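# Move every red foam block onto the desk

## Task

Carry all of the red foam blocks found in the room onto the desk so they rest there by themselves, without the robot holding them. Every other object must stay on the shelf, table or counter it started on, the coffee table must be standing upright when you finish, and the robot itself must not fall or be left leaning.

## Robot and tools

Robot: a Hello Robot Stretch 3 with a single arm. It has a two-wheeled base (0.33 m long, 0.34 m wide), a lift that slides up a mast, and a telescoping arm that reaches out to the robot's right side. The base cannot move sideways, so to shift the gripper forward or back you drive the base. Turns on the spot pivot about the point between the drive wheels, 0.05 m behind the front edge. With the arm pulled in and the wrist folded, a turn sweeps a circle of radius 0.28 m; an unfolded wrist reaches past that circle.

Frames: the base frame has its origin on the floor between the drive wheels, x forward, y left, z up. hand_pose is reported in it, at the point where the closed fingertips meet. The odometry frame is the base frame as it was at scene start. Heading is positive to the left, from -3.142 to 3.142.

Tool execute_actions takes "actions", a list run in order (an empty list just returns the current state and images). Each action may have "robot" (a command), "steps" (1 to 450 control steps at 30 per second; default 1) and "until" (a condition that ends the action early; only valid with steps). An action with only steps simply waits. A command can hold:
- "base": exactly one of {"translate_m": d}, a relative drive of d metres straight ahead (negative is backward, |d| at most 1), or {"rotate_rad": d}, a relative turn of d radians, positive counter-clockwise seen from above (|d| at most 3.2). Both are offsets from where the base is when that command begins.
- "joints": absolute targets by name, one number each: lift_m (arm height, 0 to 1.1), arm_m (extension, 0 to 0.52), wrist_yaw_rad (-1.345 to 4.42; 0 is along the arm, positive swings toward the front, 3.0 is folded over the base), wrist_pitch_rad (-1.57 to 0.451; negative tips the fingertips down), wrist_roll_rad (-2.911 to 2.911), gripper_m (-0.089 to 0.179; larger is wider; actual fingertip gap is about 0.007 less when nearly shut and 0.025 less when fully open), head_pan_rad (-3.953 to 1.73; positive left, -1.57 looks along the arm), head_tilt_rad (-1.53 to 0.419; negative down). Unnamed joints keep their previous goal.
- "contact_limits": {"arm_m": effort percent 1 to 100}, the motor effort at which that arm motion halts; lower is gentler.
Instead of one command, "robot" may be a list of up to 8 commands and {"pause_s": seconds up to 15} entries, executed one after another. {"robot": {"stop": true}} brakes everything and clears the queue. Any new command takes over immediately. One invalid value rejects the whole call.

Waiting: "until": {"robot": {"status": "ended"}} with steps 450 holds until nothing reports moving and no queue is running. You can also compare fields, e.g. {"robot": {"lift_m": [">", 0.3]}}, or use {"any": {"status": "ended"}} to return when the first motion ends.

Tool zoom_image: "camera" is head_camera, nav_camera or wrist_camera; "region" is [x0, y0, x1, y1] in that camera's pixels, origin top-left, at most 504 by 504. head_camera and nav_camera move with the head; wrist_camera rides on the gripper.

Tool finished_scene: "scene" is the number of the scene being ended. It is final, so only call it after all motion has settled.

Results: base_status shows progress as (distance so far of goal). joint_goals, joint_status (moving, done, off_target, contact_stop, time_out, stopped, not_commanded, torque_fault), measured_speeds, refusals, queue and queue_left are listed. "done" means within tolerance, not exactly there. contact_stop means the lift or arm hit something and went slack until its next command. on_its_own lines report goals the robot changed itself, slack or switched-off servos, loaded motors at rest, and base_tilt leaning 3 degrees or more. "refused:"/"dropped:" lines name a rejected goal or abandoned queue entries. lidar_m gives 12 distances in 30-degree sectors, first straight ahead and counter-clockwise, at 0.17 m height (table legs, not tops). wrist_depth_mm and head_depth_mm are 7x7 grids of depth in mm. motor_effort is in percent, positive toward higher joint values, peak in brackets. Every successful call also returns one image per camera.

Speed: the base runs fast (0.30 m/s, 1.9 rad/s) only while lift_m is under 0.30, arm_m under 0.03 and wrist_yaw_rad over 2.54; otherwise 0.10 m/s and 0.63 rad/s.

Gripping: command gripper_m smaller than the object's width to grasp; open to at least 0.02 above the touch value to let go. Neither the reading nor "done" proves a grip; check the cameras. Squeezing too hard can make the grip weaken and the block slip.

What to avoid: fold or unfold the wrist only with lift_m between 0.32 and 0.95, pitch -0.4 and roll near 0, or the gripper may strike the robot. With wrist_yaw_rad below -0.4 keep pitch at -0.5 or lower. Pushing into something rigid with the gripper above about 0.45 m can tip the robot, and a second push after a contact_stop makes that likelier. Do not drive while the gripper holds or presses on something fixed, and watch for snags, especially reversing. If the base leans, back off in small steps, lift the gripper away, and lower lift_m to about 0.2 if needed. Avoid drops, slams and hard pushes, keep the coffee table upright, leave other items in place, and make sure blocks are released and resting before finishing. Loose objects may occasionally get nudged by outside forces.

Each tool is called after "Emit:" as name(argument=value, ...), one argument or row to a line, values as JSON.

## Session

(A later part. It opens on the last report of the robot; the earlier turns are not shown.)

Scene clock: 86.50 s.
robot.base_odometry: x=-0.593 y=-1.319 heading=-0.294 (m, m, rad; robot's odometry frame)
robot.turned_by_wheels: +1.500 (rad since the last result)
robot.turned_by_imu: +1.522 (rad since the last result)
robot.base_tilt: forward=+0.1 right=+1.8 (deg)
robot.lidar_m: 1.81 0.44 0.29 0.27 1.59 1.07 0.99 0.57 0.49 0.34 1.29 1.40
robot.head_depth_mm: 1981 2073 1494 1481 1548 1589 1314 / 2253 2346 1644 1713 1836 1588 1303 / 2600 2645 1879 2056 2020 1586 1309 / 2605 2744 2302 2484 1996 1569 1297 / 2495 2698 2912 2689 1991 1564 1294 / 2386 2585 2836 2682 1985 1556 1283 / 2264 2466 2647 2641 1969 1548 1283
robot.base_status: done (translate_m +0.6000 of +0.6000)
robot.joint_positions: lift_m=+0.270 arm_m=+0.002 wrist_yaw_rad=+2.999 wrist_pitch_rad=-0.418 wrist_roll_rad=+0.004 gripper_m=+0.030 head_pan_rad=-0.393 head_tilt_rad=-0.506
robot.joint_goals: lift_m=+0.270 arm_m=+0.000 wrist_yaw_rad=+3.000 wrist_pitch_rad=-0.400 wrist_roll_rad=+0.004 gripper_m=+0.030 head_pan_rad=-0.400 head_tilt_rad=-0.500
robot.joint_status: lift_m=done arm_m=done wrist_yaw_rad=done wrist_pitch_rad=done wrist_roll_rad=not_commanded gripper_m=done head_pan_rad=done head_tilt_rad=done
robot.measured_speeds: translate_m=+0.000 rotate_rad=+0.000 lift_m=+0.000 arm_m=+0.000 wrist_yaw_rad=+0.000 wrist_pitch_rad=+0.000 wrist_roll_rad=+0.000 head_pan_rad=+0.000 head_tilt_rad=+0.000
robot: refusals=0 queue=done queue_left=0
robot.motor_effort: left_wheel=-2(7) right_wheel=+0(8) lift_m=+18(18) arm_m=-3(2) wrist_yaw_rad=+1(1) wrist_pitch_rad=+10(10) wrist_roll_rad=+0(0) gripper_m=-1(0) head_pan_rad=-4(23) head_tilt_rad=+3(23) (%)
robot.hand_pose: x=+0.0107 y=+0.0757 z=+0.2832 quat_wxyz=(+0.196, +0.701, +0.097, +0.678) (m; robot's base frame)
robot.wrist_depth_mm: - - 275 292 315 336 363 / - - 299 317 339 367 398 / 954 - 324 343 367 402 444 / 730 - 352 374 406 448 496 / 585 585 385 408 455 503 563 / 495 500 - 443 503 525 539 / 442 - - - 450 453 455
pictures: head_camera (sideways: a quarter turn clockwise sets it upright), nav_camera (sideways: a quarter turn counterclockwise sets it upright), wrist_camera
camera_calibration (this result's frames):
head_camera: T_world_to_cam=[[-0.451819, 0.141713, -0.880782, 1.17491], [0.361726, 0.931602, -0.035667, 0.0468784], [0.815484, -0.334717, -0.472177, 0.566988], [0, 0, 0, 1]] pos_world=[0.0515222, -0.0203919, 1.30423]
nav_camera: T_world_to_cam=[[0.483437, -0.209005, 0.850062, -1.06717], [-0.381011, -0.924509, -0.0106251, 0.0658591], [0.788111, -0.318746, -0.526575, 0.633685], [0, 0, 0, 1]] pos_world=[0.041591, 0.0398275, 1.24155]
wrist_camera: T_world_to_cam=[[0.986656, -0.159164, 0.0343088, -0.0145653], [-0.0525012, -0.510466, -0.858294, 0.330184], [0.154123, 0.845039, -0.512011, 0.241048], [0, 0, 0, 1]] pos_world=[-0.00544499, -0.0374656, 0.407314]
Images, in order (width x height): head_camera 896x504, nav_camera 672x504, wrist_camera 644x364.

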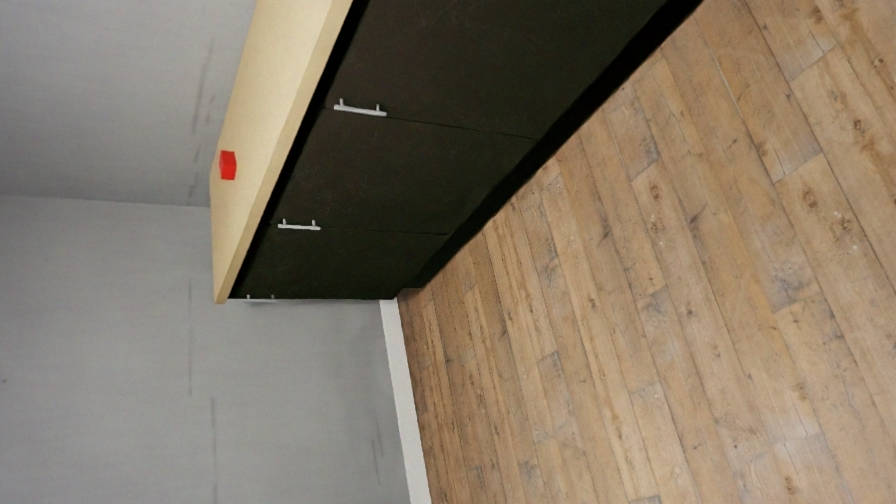

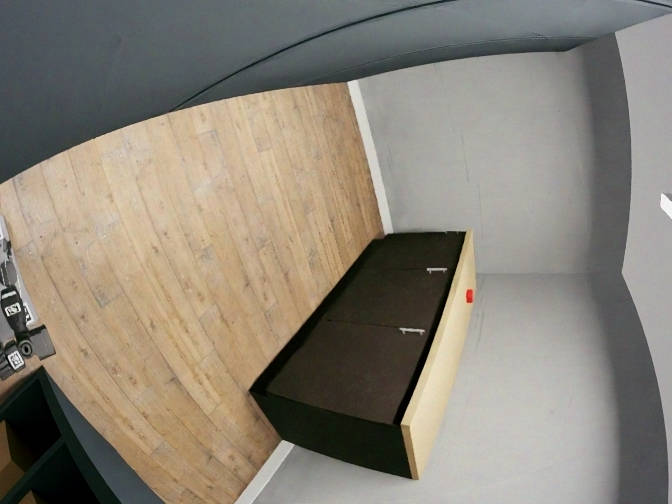

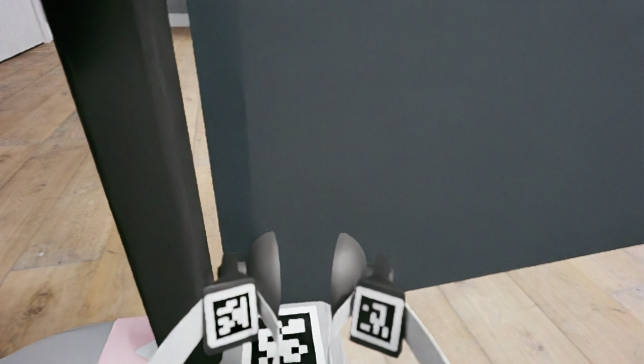

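Emit:
execute_actions(
  actions=[
    {"robot":[{"base":{"translate_m":0.3},"joints":{"head_pan_rad":-1.57}},{"base":{"rotate_rad":-0.22}},{"base":{"translate_m":1.0}},{"base":{"translate_m":0.8}},{"base":{"rotate_rad":0.24},"joints":{"lift_m":0.94}},{"joints":{"wrist_yaw_rad":0,"gripper_m":0.179}},{"joints":{"wrist_pitch_rad":-0.2}}],"steps":450,"until":{"robot":{"status":"ended"}}},
    {"steps":450,"until":{"robot":{"status":"ended"}}},
  ],
)

Scene clock: 110.50 s.
robot.base_odometry: x=+1.262 y=-2.290 heading=-0.274 (m, m, rad; robot's odometry frame)
robot.turned_by_wheels: +0.020 (rad since the last result)
robot.turned_by_imu: +0.029 (rad since the last result)
robot.base_tilt: forward=+0.2 right=+1.8 (deg)
robot.lidar_m: 0.76 0.78 0.94 0.88 0.90 1.16 2.07 0.75 0.51 0.48 0.49 0.64
robot.head_depth_mm: 894 974 1070 848 627 - - / 891 973 1065 844 623 630 - / 889 968 1062 833 631 - - / 886 958 1045 775 627 - - / 882 957 1041 819 623 630 727 / 873 954 1029 811 608 625 719 / 874 952 1022 804 592 619 715
robot.base_status: done (rotate_rad +0.2399 of +0.2400)
robot.joint_positions: lift_m=+0.940 arm_m=+0.002 wrist_yaw_rad=+0.002 wrist_pitch_rad=-0.224 wrist_roll_rad=+0.004 gripper_m=+0.179 head_pan_rad=-1.563 head_tilt_rad=-0.506
robot.joint_goals: lift_m=+0.940 arm_m=+0.000 wrist_yaw_rad=+0.000 wrist_pitch_rad=-0.200 wrist_roll_rad=+0.004 gripper_m=+0.179 head_pan_rad=-1.570 head_tilt_rad=-0.500
robot.joint_status: lift_m=done arm_m=done wrist_yaw_rad=done wrist_pitch_rad=done wrist_roll_rad=not_commanded gripper_m=done head_pan_rad=done head_tilt_rad=done
robot.measured_speeds: translate_m=+0.000 rotate_rad=+0.000 lift_m=+0.000 arm_m=+0.000 wrist_yaw_rad=+0.000 wrist_pitch_rad=+0.000 wrist_roll_rad=+0.000 head_pan_rad=+0.000 head_tilt_rad=+0.000
robot: refusals=0 queue=done queue_left=0
robot.motor_effort: left_wheel=-2(7) right_wheel=+1(7) lift_m=+34(38) arm_m=-2(2) wrist_yaw_rad=-3(4) wrist_pitch_rad=+14(14) wrist_roll_rad=+0(0) gripper_m=-1(100) head_pan_rad=-3(32) head_tilt_rad=+4(4) (%)
robot.hand_pose: x=-0.0209 y=-0.3910 z=+0.9979 quat_wxyz=(+0.702, +0.080, -0.704, -0.079) (m; robot's base frame)
robot.wrist_depth_mm: 690 715 725 737 758 771 806 / 722 741 754 783 789 809 823 / 756 765 794 799 828 844 885 / 493 504 512 488 548 562 574 / 360 363 372 378 388 398 406 / - 287 290 295 298 310 310 / - 254 262 271 280 288 299
pictures: head_camera (sideways: a quarter turn clockwise sets it upright), nav_camera (sideways: a quarter turn counterclockwise sets it upright), wrist_camera
camera_calibration (this result's frames):
head_camera: T_world_to_cam=[[-0.0457823, 0.471304, -0.880782, 1.17244], [0.998902, 0.0303777, -0.035667, 0.0429916], [0.00994615, -0.881448, -0.472177, 0.571902], [0, 0, 0, 1]] pos_world=[0.00504427, -0.0497784, 1.30423]
nav_camera: T_world_to_cam=[[-0.0038428, -0.526668, 0.850062, -1.0642], [-0.999895, -0.00985362, -0.0106251, 0.0696343], [0.0139721, -0.850014, -0.526575, 0.638407], [0, 0, 0, 1]] pos_world=[0.0566176, -0.017141, 1.24155]
wrist_camera: T_world_to_cam=[[-0.999315, 0.0211658, 0.0303577, -0.0493158], [-0.021426, 0.337948, -0.940921, 1.11856], [-0.0301746, -0.940927, -0.337263, 0.129667], [0, 0, 0, 1]] pos_world=[-0.0214031, -0.254963, 1.0977]
Images, in order (width x height): head_camera 896x504, nav_camera 672x504, wrist_camera 644x364.

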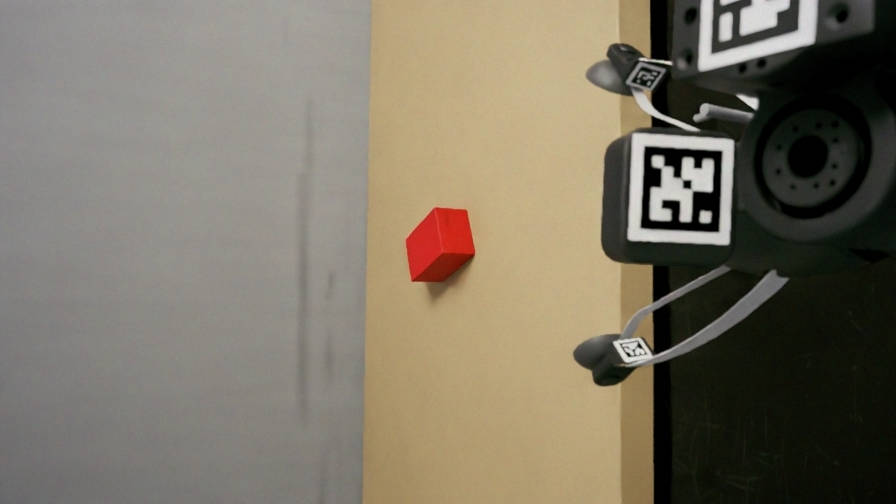

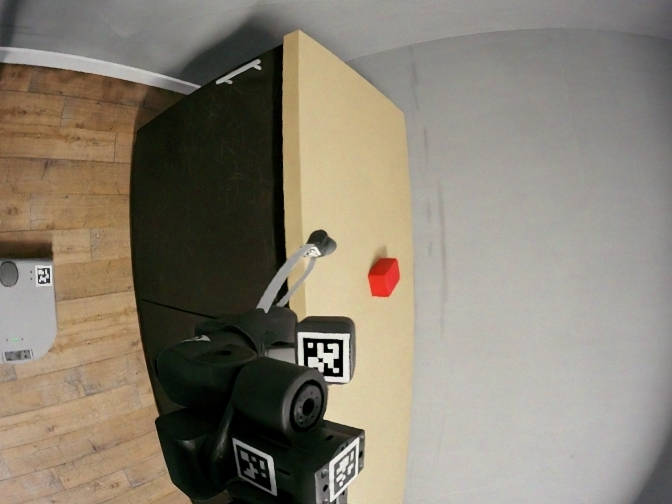

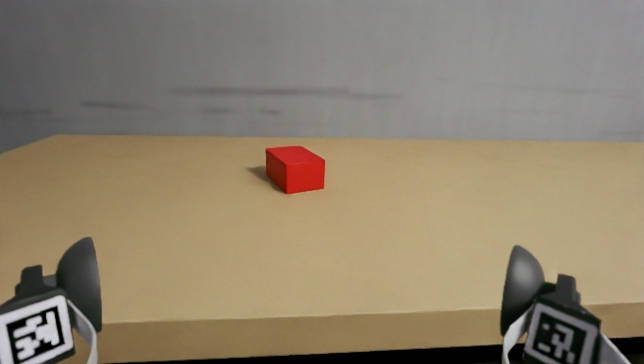

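Emit:
execute_actions(
  actions=[
    {"robot":[{"base":{"translate_m":-0.058},"joints":{"lift_m":1.0,"wrist_yaw_rad":0.4}},{"joints":{"wrist_pitch_rad":-0.4,"arm_m":0.42}},{"joints":{"lift_m":0.945}}],"steps":450,"until":{"robot":{"status":"ended"}}},
  ],
)

Scene clock: 118.37 s.
robot.base_odometry: x=+1.206 y=-2.275 heading=-0.274 (m, m, rad; robot's odometry frame)
robot.turned_by_wheels: +0.000 (rad since the last result)
robot.turned_by_imu: -0.001 (rad since the last result)
robot.base_tilt: forward=+0.2 right=+1.8 (deg)
robot.lidar_m: 0.82 0.83 0.93 0.87 0.89 1.15 2.01 0.75 0.52 0.49 0.50 0.64
robot.head_depth_mm: 901 981 1064 - 612 656 762 / 896 979 1036 794 609 649 754 / 895 972 1029 772 606 635 746 / 886 961 1036 760 603 640 740 / 882 962 1039 777 599 636 735 / 880 958 1035 808 595 631 728 / 875 952 1030 804 592 627 721
robot.base_status: done (translate_m -0.0580 of -0.0580)
robot.joint_positions: lift_m=+0.945 arm_m=+0.420 wrist_yaw_rad=+0.399 wrist_pitch_rad=-0.416 wrist_roll_rad=+0.004 gripper_m=+0.179 head_pan_rad=-1.563 head_tilt_rad=-0.506
robot.joint_goals: lift_m=+0.945 arm_m=+0.420 wrist_yaw_rad=+0.400 wrist_pitch_rad=-0.400 wrist_roll_rad=+0.004 gripper_m=+0.179 head_pan_rad=-1.570 head_tilt_rad=-0.500
robot.joint_status: lift_m=done arm_m=done wrist_yaw_rad=done wrist_pitch_rad=done wrist_roll_rad=not_commanded gripper_m=done head_pan_rad=done head_tilt_rad=done
robot.measured_speeds: translate_m=+0.000 rotate_rad=+0.000 lift_m=+0.000 arm_m=+0.000 wrist_yaw_rad=+0.000 wrist_pitch_rad=+0.000 wrist_roll_rad=+0.000 head_pan_rad=+0.000 head_tilt_rad=+0.000
robot: refusals=0 queue=done queue_left=0
robot.motor_effort: left_wheel=-1(5) right_wheel=+1(4) lift_m=+17(36) arm_m=+4(3) wrist_yaw_rad=+1(4) wrist_pitch_rad=+10(14) wrist_roll_rad=+0(0) gripper_m=+1(1) head_pan_rad=-3(3) head_tilt_rad=+4(4) (%)
robot.hand_pose: x=+0.0657 y=-0.7717 z=+0.9585 quat_wxyz=(+0.706, +0.280, -0.650, -0.007) (m; robot's base frame)
robot.wrist_depth_mm: 508 467 430 395 368 343 321 / 544 505 468 426 393 366 341 / 398 405 419 425 413 393 363 / 306 312 316 323 330 337 343 / 249 252 255 260 263 268 273 / - 212 200 160 220 225 227 / - 182 144 137 189 190 199
pictures: head_camera (sideways: a quarter turn clockwise sets it upright), nav_camera (sideways: a quarter turn counterclockwise sets it upright), wrist_camera
camera_calibration (this result's frames):
head_camera: T_world_to_cam=[[-0.0457489, 0.471307, -0.880782, 1.17244], [0.998904, 0.030307, -0.035667, 0.0429916], [0.00988373, -0.881448, -0.472177, 0.571902], [0, 0, 0, 1]] pos_world=[0.00504074, -0.0497783, 1.30423]
nav_camera: T_world_to_cam=[[-0.00388009, -0.526668, 0.850062, -1.0642], [-0.999896, -0.00978282, -0.0106251, 0.0696343], [0.0139119, -0.850015, -0.526575, 0.638407], [0, 0, 0, 1]] pos_world=[0.0566164, -0.0171446, 1.24155]
wrist_camera: T_world_to_cam=[[-0.927532, -0.372169, 0.0342861, -0.265471], [-0.217721, 0.463481, -0.858943, 1.24321], [0.303781, -0.804162, -0.510922, 0.0108034], [0, 0, 0, 1]] pos_world=[0.021158, -0.666315, 1.08247]
Images, in order (width x height): head_camera 896x504, nav_camera 672x504, wrist_camera 644x364.

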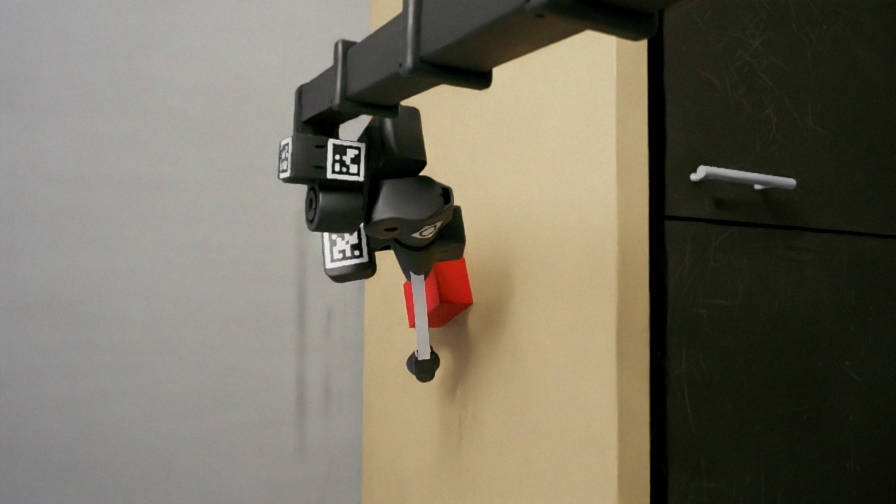

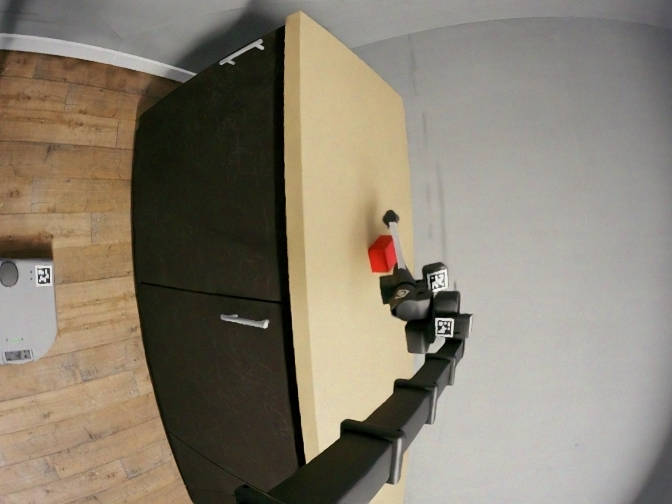

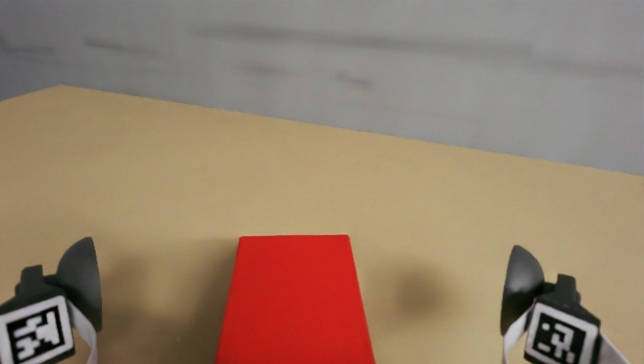

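Emit:
execute_actions(
  actions=[
    {"robot":[{"joints":{"lift_m":0.927}},{"joints":{"gripper_m":0.02}},{"joints":{"lift_m":0.96}},{"joints":{"arm_m":0.0,"head_pan_rad":-3.0,"head_tilt_rad":-0.7}},{"joints":{"wrist_yaw_rad":1.6,"lift_m":0.94}}],"steps":450,"until":{"robot":{"status":"ended"}}},
    {"robot":{"base":{"rotate_rad":-0.25},"joints":{"wrist_yaw_rad":2.7,"lift_m":0.285}},"steps":450,"until":{"robot":{"base_status":"done"}}},
    {"robot":[{"base":{"translate_m":-0.9}},{"base":{"translate_m":-0.85}},{"base":{"rotate_rad":0.22}}],"steps":450,"until":{"robot":{"status":"ended"}}},
    {"steps":450,"until":{"robot":{"status":"ended"}}},
  ],
)

Scene clock: 143.27 s.
robot.base_odometry: x=-0.310 y=-1.400 heading=-0.304 (m, m, rad; robot's odometry frame)
robot.turned_by_wheels: -0.030 (rad since the last result)
robot.turned_by_imu: -0.042 (rad since the last result)
robot.base_tilt: forward=+0.2 right=+1.8 (deg)
robot.lidar_m: 2.12 0.49 0.32 0.30 0.30 0.38 1.29 0.50 0.48 1.65 1.13 1.36
robot.head_depth_mm: 1061 1190 1345 1558 1662 1380 1189 / 1068 1194 1358 1577 1656 1383 1188 / 1079 1206 1369 1581 1656 1378 1182 / 1082 1213 1373 1588 1647 1372 1184 / 1091 1218 1395 1619 1637 1367 1170 / 1072 1199 1315 1325 1389 1304 1170 / 1054 974 1006 911 926 1153 1072
robot.base_status: done (rotate_rad +0.2199 of +0.2200)
robot.joint_positions: lift_m=+0.285 arm_m=+0.002 wrist_yaw_rad=+2.699 wrist_pitch_rad=-0.421 wrist_roll_rad=+0.004 gripper_m=+0.024 head_pan_rad=-2.993 head_tilt_rad=-0.692
robot.joint_goals: lift_m=+0.285 arm_m=+0.000 wrist_yaw_rad=+2.700 wrist_pitch_rad=-0.400 wrist_roll_rad=+0.004 gripper_m=+0.023 head_pan_rad=-3.000 head_tilt_rad=-0.700
robot.joint_status: lift_m=done arm_m=done wrist_yaw_rad=done wrist_pitch_rad=done wrist_roll_rad=not_commanded gripper_m=done head_pan_rad=done head_tilt_rad=done
robot.measured_speeds: translate_m=+0.000 rotate_rad=+0.000 lift_m=+0.000 arm_m=+0.000 wrist_yaw_rad=+0.000 wrist_pitch_rad=+0.000 wrist_roll_rad=+0.000 head_pan_rad=+0.000 head_tilt_rad=+0.000
robot: refusals=0 queue=done queue_left=0
robot.motor_effort: left_wheel=-2(7) right_wheel=+2(9) lift_m=+19(36) arm_m=-2(1) wrist_yaw_rad=+2(4) wrist_pitch_rad=+12(12) wrist_roll_rad=+0(1) gripper_m=-23(100) head_pan_rad=-3(33) head_tilt_rad=-5(27) (%)
robot.hand_pose: x=+0.0748 y=+0.0559 z=+0.2975 quat_wxyz=(+0.296, +0.708, -0.008, +0.641) (m; robot's base frame)
robot.wrist_depth_mm: 262 290 327 377 447 559 706 / 275 305 350 411 490 611 814 / 292 328 374 444 549 696 - / 309 348 407 487 612 760 829 / 330 370 174 164 630 658 664 / 359 394 135 138 540 549 548 / - 410 116 119 283 474 469
pictures: head_camera (sideways: a quarter turn clockwise sets it upright), nav_camera (sideways: a quarter turn counterclockwise sets it upright), wrist_camera
camera_calibration (this result's frames):
head_camera: T_world_to_cam=[[0.613344, 0.134327, -0.77831, 1.03481], [0.176317, -0.98385, -0.0308545, 0.0417359], [-0.769884, -0.118305, -0.627122, 0.778247], [0, 0, 0, 1]] pos_world=[-0.0428913, -0.00587007, 1.29474]
nav_camera: T_world_to_cam=[[-0.668561, -0.0919765, 0.737947, -0.913994], [-0.148015, 0.988926, -0.0108396, 0.0647145], [-0.728778, -0.116474, -0.674771, 0.835726], [0, 0, 0, 1]] pos_world=[0.00757723, -0.0507232, 1.23911]
wrist_camera: T_world_to_cam=[[0.895416, -0.443897, 0.0344408, -0.0587913], [-0.202256, -0.474455, -0.856729, 0.344472], [0.39664, 0.760163, -0.514615, 0.242576], [0, 0, 0, 1]] pos_world=[0.0260988, -0.0470578, 0.421977]
Images, in order (width x height): head_camera 896x504, nav_camera 672x504, wrist_camera 644x364.

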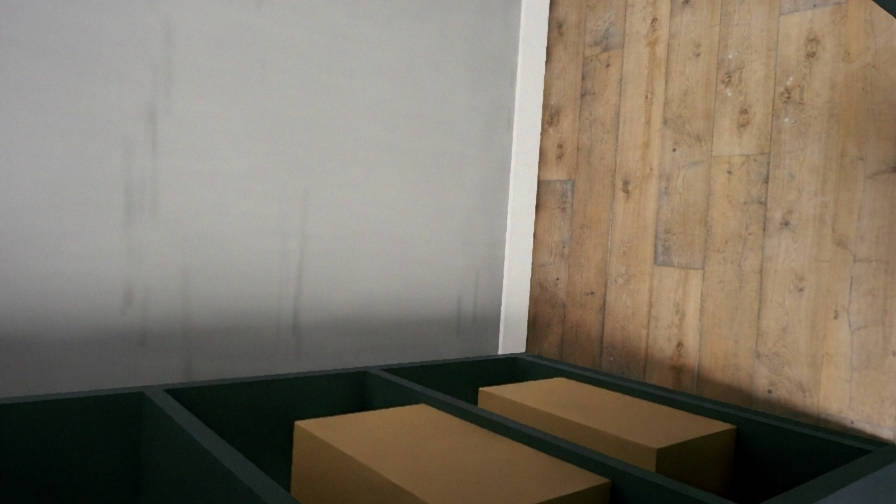

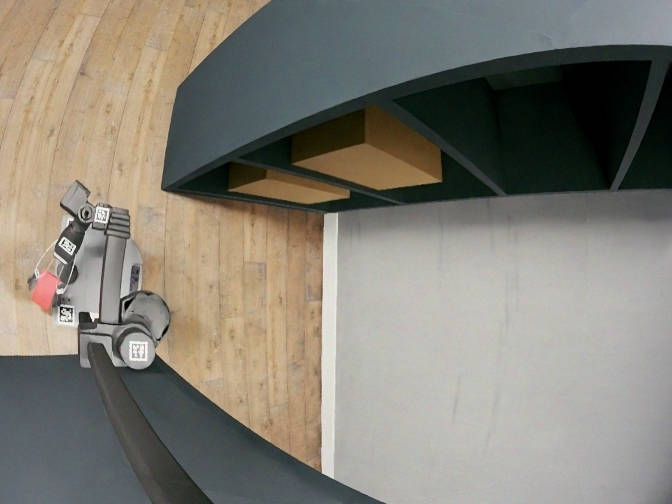

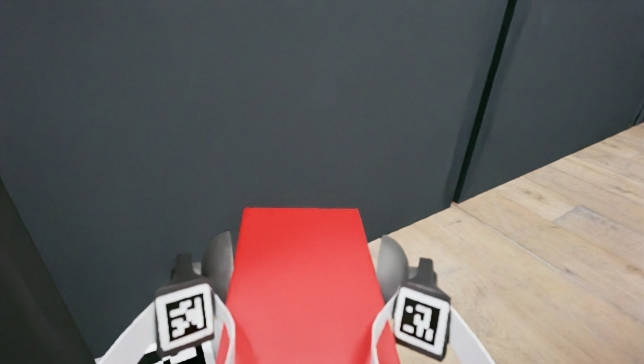

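Emit:
execute_actions(
  actions=[
    {"robot":[{"base":{"translate_m":-0.8},"joints":{"head_pan_rad":0}},{"base":{"rotate_rad":1.58}},{"base":{"translate_m":1.0}}],"steps":450,"until":{"robot":{"status":"ended"}}},
  ],
)

Emit:
execute_actions(
  actions=[
    {"robot":[{"base":{"rotate_rad":-0.85},"joints":{"head_pan_rad":-1.57,"head_tilt_rad":-0.5}},{"base":{"translate_m":1.0}},{"base":{"rotate_rad":2.3},"joints":{"lift_m":0.5}},{"joints":{"lift_m":1.03,"wrist_yaw_rad":0}}],"steps":450,"until":{"robot":{"status":"ended"}}},
    {"steps":450,"until":{"robot":{"status":"ended"}}},
  ],
)

Scene clock: 155.63 s.
robot.base_odometry: x=-0.783 y=-0.204 heading=+1.276 (m, m, rad; robot's odometry frame)
robot.turned_by_wheels: +1.580 (rad since the last result)
robot.turned_by_imu: +1.595 (rad since the last result)
robot.base_tilt: forward=+0.2 right=+1.9 (deg)
robot.lidar_m: 1.64 0.97 0.66 0.61 0.62 0.78 1.42 0.57 0.48 0.96 2.61 2.18
robot.head_depth_mm: 1715 1425 2239 2089 1663 1394 1192 / 1697 1412 2197 2073 1649 1393 1189 / 1693 1933 2163 1996 1651 1378 1185 / 1723 1912 2183 2045 1645 1372 1180 / 1694 1897 2138 2023 1637 1372 1172 / 1670 1884 2120 2016 1632 1358 1170 / 1656 1867 2099 2008 1625 1352 1167
robot.base_status: done (translate_m +1.0000 of +1.0000)
robot.joint_positions: lift_m=+0.285 arm_m=+0.002 wrist_yaw_rad=+2.699 wrist_pitch_rad=-0.421 wrist_roll_rad=+0.004 gripper_m=+0.024 head_pan_rad=-0.007 head_tilt_rad=-0.693
robot.joint_goals: lift_m=+0.285 arm_m=+0.000 wrist_yaw_rad=+2.700 wrist_pitch_rad=-0.400 wrist_roll_rad=+0.004 gripper_m=+0.023 head_pan_rad=+0.000 head_tilt_rad=-0.700
robot.joint_status: lift_m=done arm_m=done wrist_yaw_rad=done wrist_pitch_rad=done wrist_roll_rad=not_commanded gripper_m=done head_pan_rad=done head_tilt_rad=done
robot.measured_speeds: translate_m=+0.000 rotate_rad=+0.000 lift_m=+0.000 arm_m=+0.000 wrist_yaw_rad=+0.000 wrist_pitch_rad=+0.000 wrist_roll_rad=+0.000 head_pan_rad=+0.000 head_tilt_rad=+0.000
robot: refusals=0 queue=done queue_left=0
robot.motor_effort: left_wheel=-1(7) right_wheel=+2(7) lift_m=+19(18) arm_m=-3(3) wrist_yaw_rad=+2(2) wrist_pitch_rad=+12(12) wrist_roll_rad=+0(1) gripper_m=-23(22) head_pan_rad=+3(30) head_tilt_rad=-4(3) (%)
robot.hand_pose: x=+0.0748 y=+0.0559 z=+0.2975 quat_wxyz=(+0.296, +0.708, -0.008, +0.641) (m; robot's base frame)
robot.wrist_depth_mm: 490 539 615 699 813 - - / 521 576 667 768 907 - - / 542 606 707 820 958 - - / 577 653 722 789 797 813 841 / 593 624 174 164 650 652 671 / 518 518 135 137 550 547 553 / - 453 116 118 283 470 473
pictures: head_camera (sideways: a quarter turn clockwise sets it upright), nav_camera (sideways: a quarter turn counterclockwise sets it upright), wrist_camera
camera_calibration (this result's frames):
head_camera: T_world_to_cam=[[-0.626856, -0.0378036, -0.778217, 1.04225], [-0.021964, 0.999283, -0.0308502, 0.0429399], [0.778825, -0.00224588, -0.627237, 0.768949], [0, 0, 0, 1]] pos_world=[0.0554086, -0.00178121, 1.29474]
nav_camera: T_world_to_cam=[[0.67485, -0.0125806, 0.737848, -0.922059], [-0.00678901, -0.999918, -0.0108396, 0.063853], [0.737924, 0.00230587, -0.67488, 0.826921], [0, 0, 0, 1]] pos_world=[0.0124799, 0.050341, 1.2391]
wrist_camera: T_world_to_cam=[[0.895446, -0.443835, 0.0344451, -0.0587906], [-0.20224, -0.474509, -0.856703, 0.344444], [0.39658, 0.760165, -0.514658, 0.242605], [0, 0, 0, 1]] pos_world=[0.026092, -0.0470712, 0.42197]
Images, in order (width x height): head_camera 896x504, nav_camera 672x504, wrist_camera 644x364.

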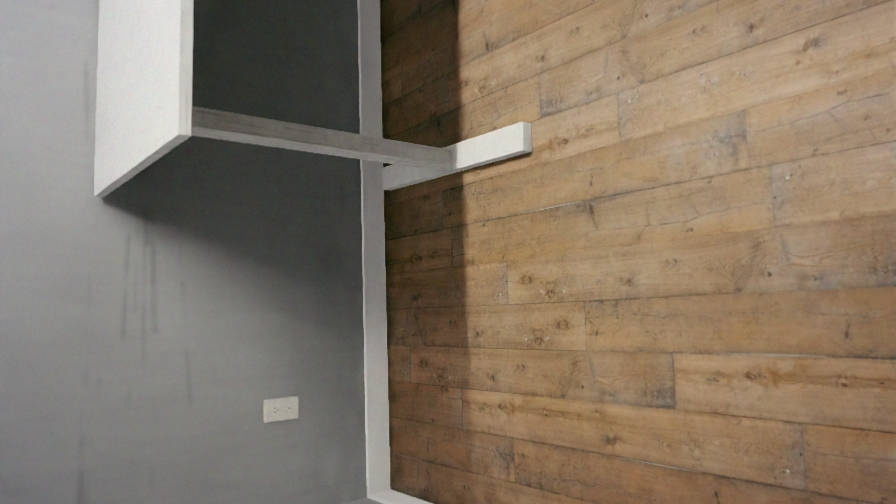

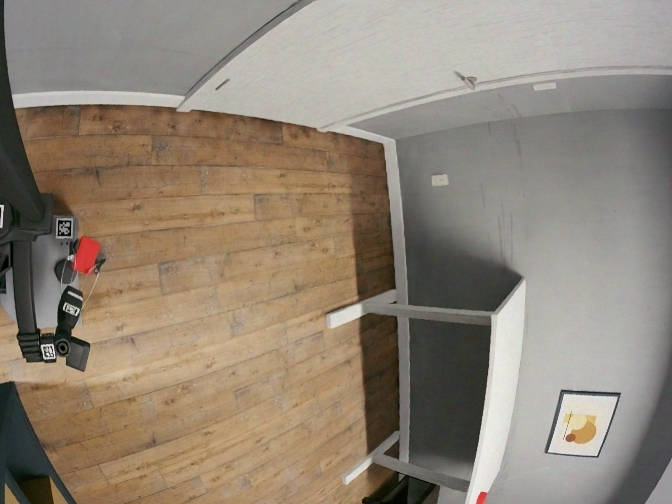

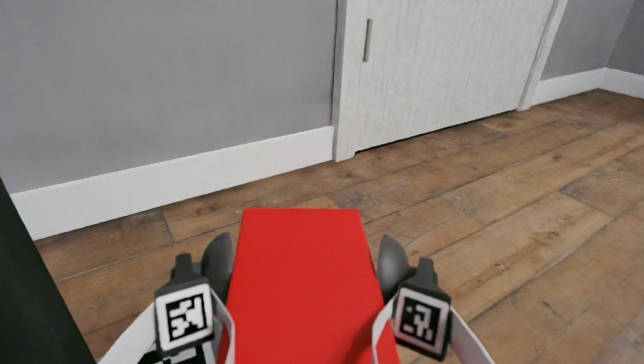

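Scene clock: 172.43 s.
robot.base_odometry: x=+0.128 y=+0.210 heading=+2.726 (m, m, rad; robot's odometry frame)
robot.turned_by_wheels: +1.450 (rad since the last result)
robot.turned_by_imu: +1.477 (rad since the last result)
robot.base_tilt: forward=+0.1 right=+1.8 (deg)
robot.lidar_m: 1.41 1.41 1.69 0.93 0.93 1.09 1.96 2.33 1.32 1.45 1.05 1.60
robot.head_depth_mm: 1282 1423 1224 854 - - - / 1255 1389 1204 841 - - - / 1230 1363 1186 837 - - - / 1220 1335 1170 825 1719 - 1296 / 1205 1307 1155 818 1749 1564 1294 / 1178 1281 1141 769 1711 1556 1283 / 1162 1255 1128 759 1676 1550 1282
robot.base_status: done (rotate_rad +2.2999 of +2.3000)
robot.joint_positions: lift_m=+1.030 arm_m=+0.002 wrist_yaw_rad=+0.002 wrist_pitch_rad=-0.421 wrist_roll_rad=+0.004 gripper_m=+0.024 head_pan_rad=-1.563 head_tilt_rad=-0.507
robot.joint_goals: lift_m=+1.030 arm_m=+0.000 wrist_yaw_rad=+0.000 wrist_pitch_rad=-0.400 wrist_roll_rad=+0.004 gripper_m=+0.023 head_pan_rad=-1.570 head_tilt_rad=-0.500
robot.joint_status: lift_m=done arm_m=done wrist_yaw_rad=done wrist_pitch_rad=done wrist_roll_rad=not_commanded gripper_m=done head_pan_rad=done head_tilt_rad=done
robot.measured_speeds: translate_m=+0.000 rotate_rad=+0.000 lift_m=+0.000 arm_m=+0.000 wrist_yaw_rad=+0.000 wrist_pitch_rad=+0.000 wrist_roll_rad=+0.000 head_pan_rad=+0.000 head_tilt_rad=+0.000
robot: refusals=0 queue=done queue_left=0
robot.motor_effort: left_wheel=-1(8) right_wheel=+2(7) lift_m=+35(36) arm_m=-2(2) wrist_yaw_rad=-2(3) wrist_pitch_rad=+12(12) wrist_roll_rad=+0(0) gripper_m=-23(23) head_pan_rad=-3(33) head_tilt_rad=+3(26) (%)
robot.hand_pose: x=-0.0211 y=-0.3705 z=+1.0415 quat_wxyz=(+0.691, +0.148, -0.692, -0.148) (m; robot's base frame)
robot.wrist_depth_mm: 935 - - - - - - / 709 743 758 790 807 854 820 / 499 512 524 535 546 562 620 / 423 434 - - - - - / - - 174 164 - - - / - - 135 138 - - - / - - 120 119 - - -
pictures: head_camera (sideways: a quarter turn clockwise sets it upright), nav_camera (sideways: a quarter turn counterclockwise sets it upright), wrist_camera
camera_calibration (this result's frames):
head_camera: T_world_to_cam=[[-0.0457914, 0.471721, -0.880558, 1.17214], [0.998901, 0.0304072, -0.0356563, 0.0429775], [0.00995545, -0.881223, -0.472595, 0.572446], [0, 0, 0, 1]] pos_world=[0.0050449, -0.0497795, 1.30421]
nav_camera: T_world_to_cam=[[-0.00383309, -0.527072, 0.849812, -1.06388], [-0.999895, -0.00986109, -0.0106261, 0.0696356], [0.0139808, -0.849763, -0.526979, 0.638932], [0, 0, 0, 1]] pos_world=[0.0566176, -0.0171117, 1.24154]
wrist_camera: T_world_to_cam=[[-0.999292, 0.0151001, 0.0344531, -0.0577184], [-0.0217293, 0.515919, -0.856361, 1.13052], [-0.0307062, -0.856504, -0.515226, 0.380279], [0, 0, 0, 1]] pos_world=[-0.0214352, -0.256675, 1.16605]
Images, in order (width x height): head_camera 896x504, nav_camera 672x504, wrist_camera 644x364.

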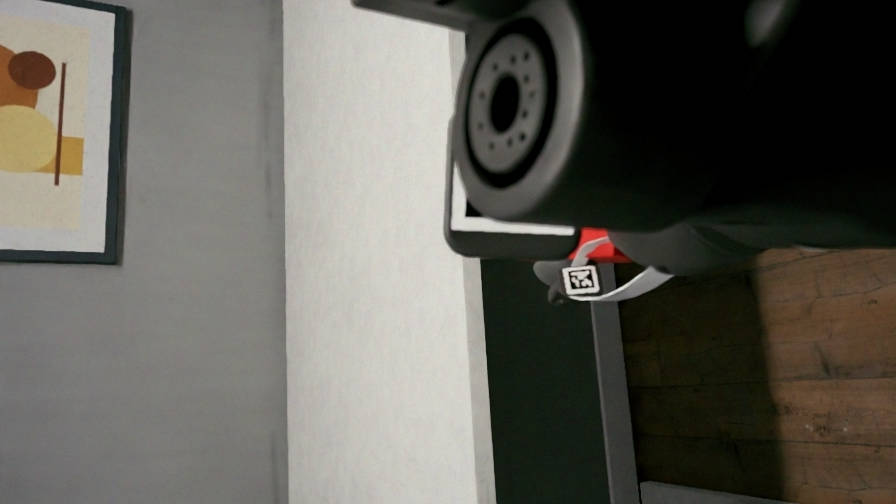

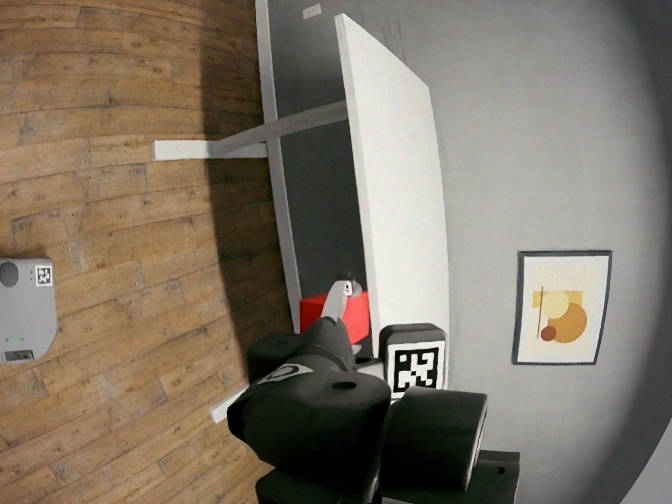

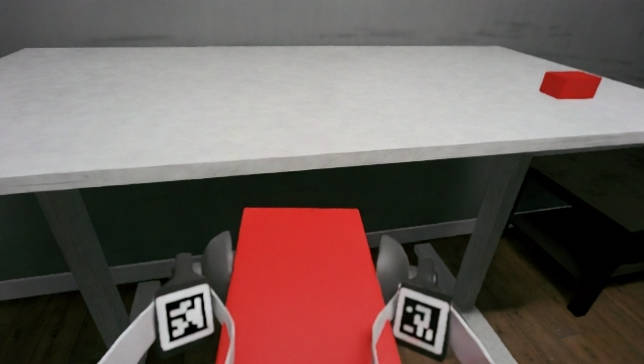

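Emit:
execute_actions(
  actions=[
    {"robot":[{"joints":{"arm_m":0.48}},{"joints":{"lift_m":0.97}},{"joints":{"gripper_m":0.14}},{"joints":{"arm_m":0.33,"lift_m":1.0}}],"steps":450,"until":{"robot":{"status":"ended"}}},
  ],
)

Scene clock: 182.33 s.
robot.base_odometry: x=+0.128 y=+0.210 heading=+2.726 (m, m, rad; robot's odometry frame)
robot.turned_by_wheels: +0.000 (rad since the last result)
robot.turned_by_imu: -0.001 (rad since the last result)
robot.base_tilt: forward=+0.2 right=+1.8 (deg)
robot.lidar_m: 1.41 1.40 1.69 0.93 0.93 1.09 1.96 2.33 1.32 1.45 1.05 1.60
robot.head_depth_mm: 1274 1418 - 1799 1914 1594 1306 / 1255 1382 - 795 1879 1599 1306 / 1227 1360 - 794 1837 1590 1296 / 1214 1336 1171 805 1782 1568 1290 / 1202 1303 1159 797 1763 1570 1286 / 1183 1279 1144 768 1709 1556 1285 / 1157 1253 1122 759 1669 1556 1281
robot.base_status: done (rotate_rad +2.2999 of +2.3000)
robot.joint_positions: lift_m=+1.000 arm_m=+0.330 wrist_yaw_rad=+0.001 wrist_pitch_rad=-0.419 wrist_roll_rad=+0.004 gripper_m=+0.140 head_pan_rad=-1.563 head_tilt_rad=-0.507
robot.joint_goals: lift_m=+1.000 arm_m=+0.330 wrist_yaw_rad=+0.000 wrist_pitch_rad=-0.400 wrist_roll_rad=+0.004 gripper_m=+0.140 head_pan_rad=-1.570 head_tilt_rad=-0.500
robot.joint_status: lift_m=done arm_m=done wrist_yaw_rad=done wrist_pitch_rad=done wrist_roll_rad=not_commanded gripper_m=done head_pan_rad=done head_tilt_rad=done
robot.measured_speeds: translate_m=+0.000 rotate_rad=+0.000 lift_m=+0.000 arm_m=+0.000 wrist_yaw_rad=+0.000 wrist_pitch_rad=+0.000 wrist_roll_rad=+0.000 head_pan_rad=+0.000 head_tilt_rad=+0.000
robot: refusals=0 queue=done queue_left=0
robot.motor_effort: left_wheel=-2(1) right_wheel=+1(2) lift_m=+35(37) arm_m=-3(4) wrist_yaw_rad=-1(3) wrist_pitch_rad=+11(12) wrist_roll_rad=+0(0) gripper_m=+0(99) head_pan_rad=-3(3) head_tilt_rad=+5(5) (%)
robot.hand_pose: x=-0.0213 y=-0.6996 z=+1.0121 quat_wxyz=(+0.691, +0.147, -0.693, -0.147) (m; robot's base frame)
robot.wrist_depth_mm: 703 730 773 813 876 932 - / 612 629 664 683 714 742 777 / 430 441 453 458 474 483 499 / 331 335 342 266 356 362 368 / 268 273 276 263 285 289 293 / 227 230 231 235 238 250 244 / - 193 200 202 204 - 222
pictures: head_camera (sideways: a quarter turn clockwise sets it upright), nav_camera (sideways: a quarter turn counterclockwise sets it upright), wrist_camera
camera_calibration (this result's frames):
head_camera: T_world_to_cam=[[-0.0457543, 0.471725, -0.880558, 1.17214], [0.998904, 0.0303285, -0.0356563, 0.0429775], [0.00988601, -0.881224, -0.472595, 0.572447], [0, 0, 0, 1]] pos_world=[0.00504098, -0.0497794, 1.30421]
nav_camera: T_world_to_cam=[[-0.00387463, -0.527072, 0.849812, -1.06388], [-0.999896, -0.0097823, -0.0106261, 0.0696356], [0.0139138, -0.849764, -0.526979, 0.638932], [0, 0, 0, 1]] pos_world=[0.0566162, -0.0171157, 1.24154]
wrist_camera: T_world_to_cam=[[-0.999275, 0.0162665, 0.0344093, -0.0511164], [-0.0211703, 0.513758, -0.857674, 1.27492], [-0.0316295, -0.857781, -0.513041, 0.0801428], [0, 0, 0, 1]] pos_world=[-0.0215541, -0.585422, 1.13634]
Images, in order (width x height): head_camera 896x504, nav_camera 672x504, wrist_camera 644x364.

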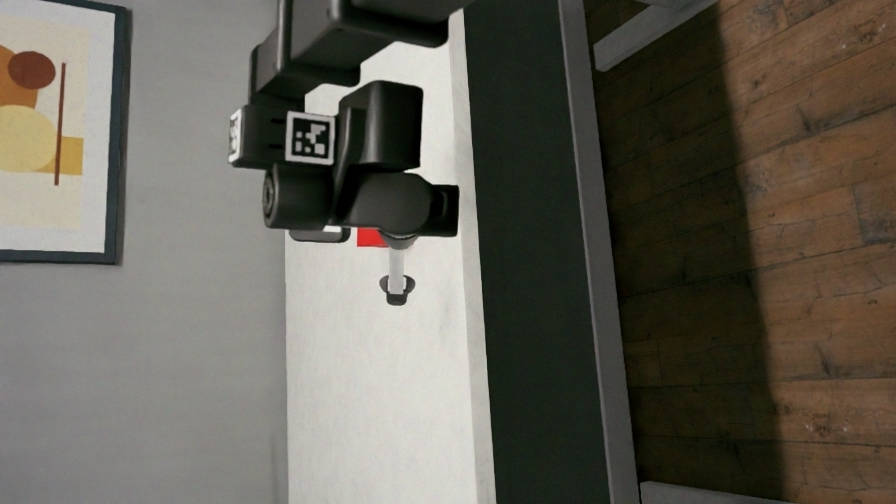

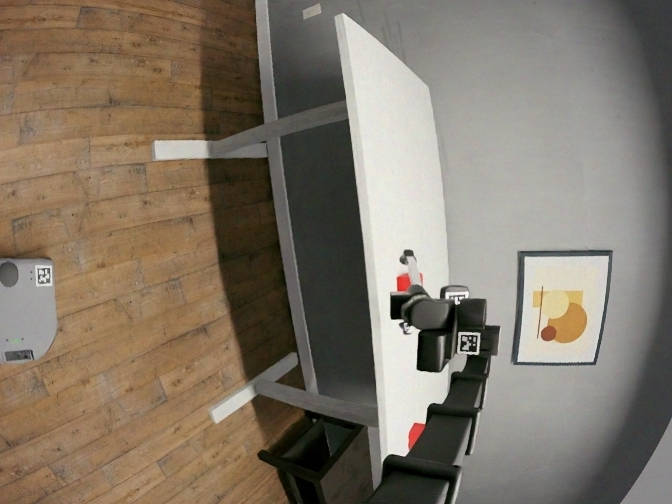

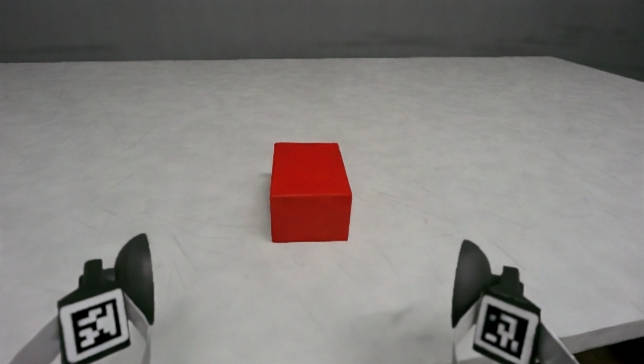

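Emit:
finished_scene(
  scene=1,
)

The scene is finished: the task was done.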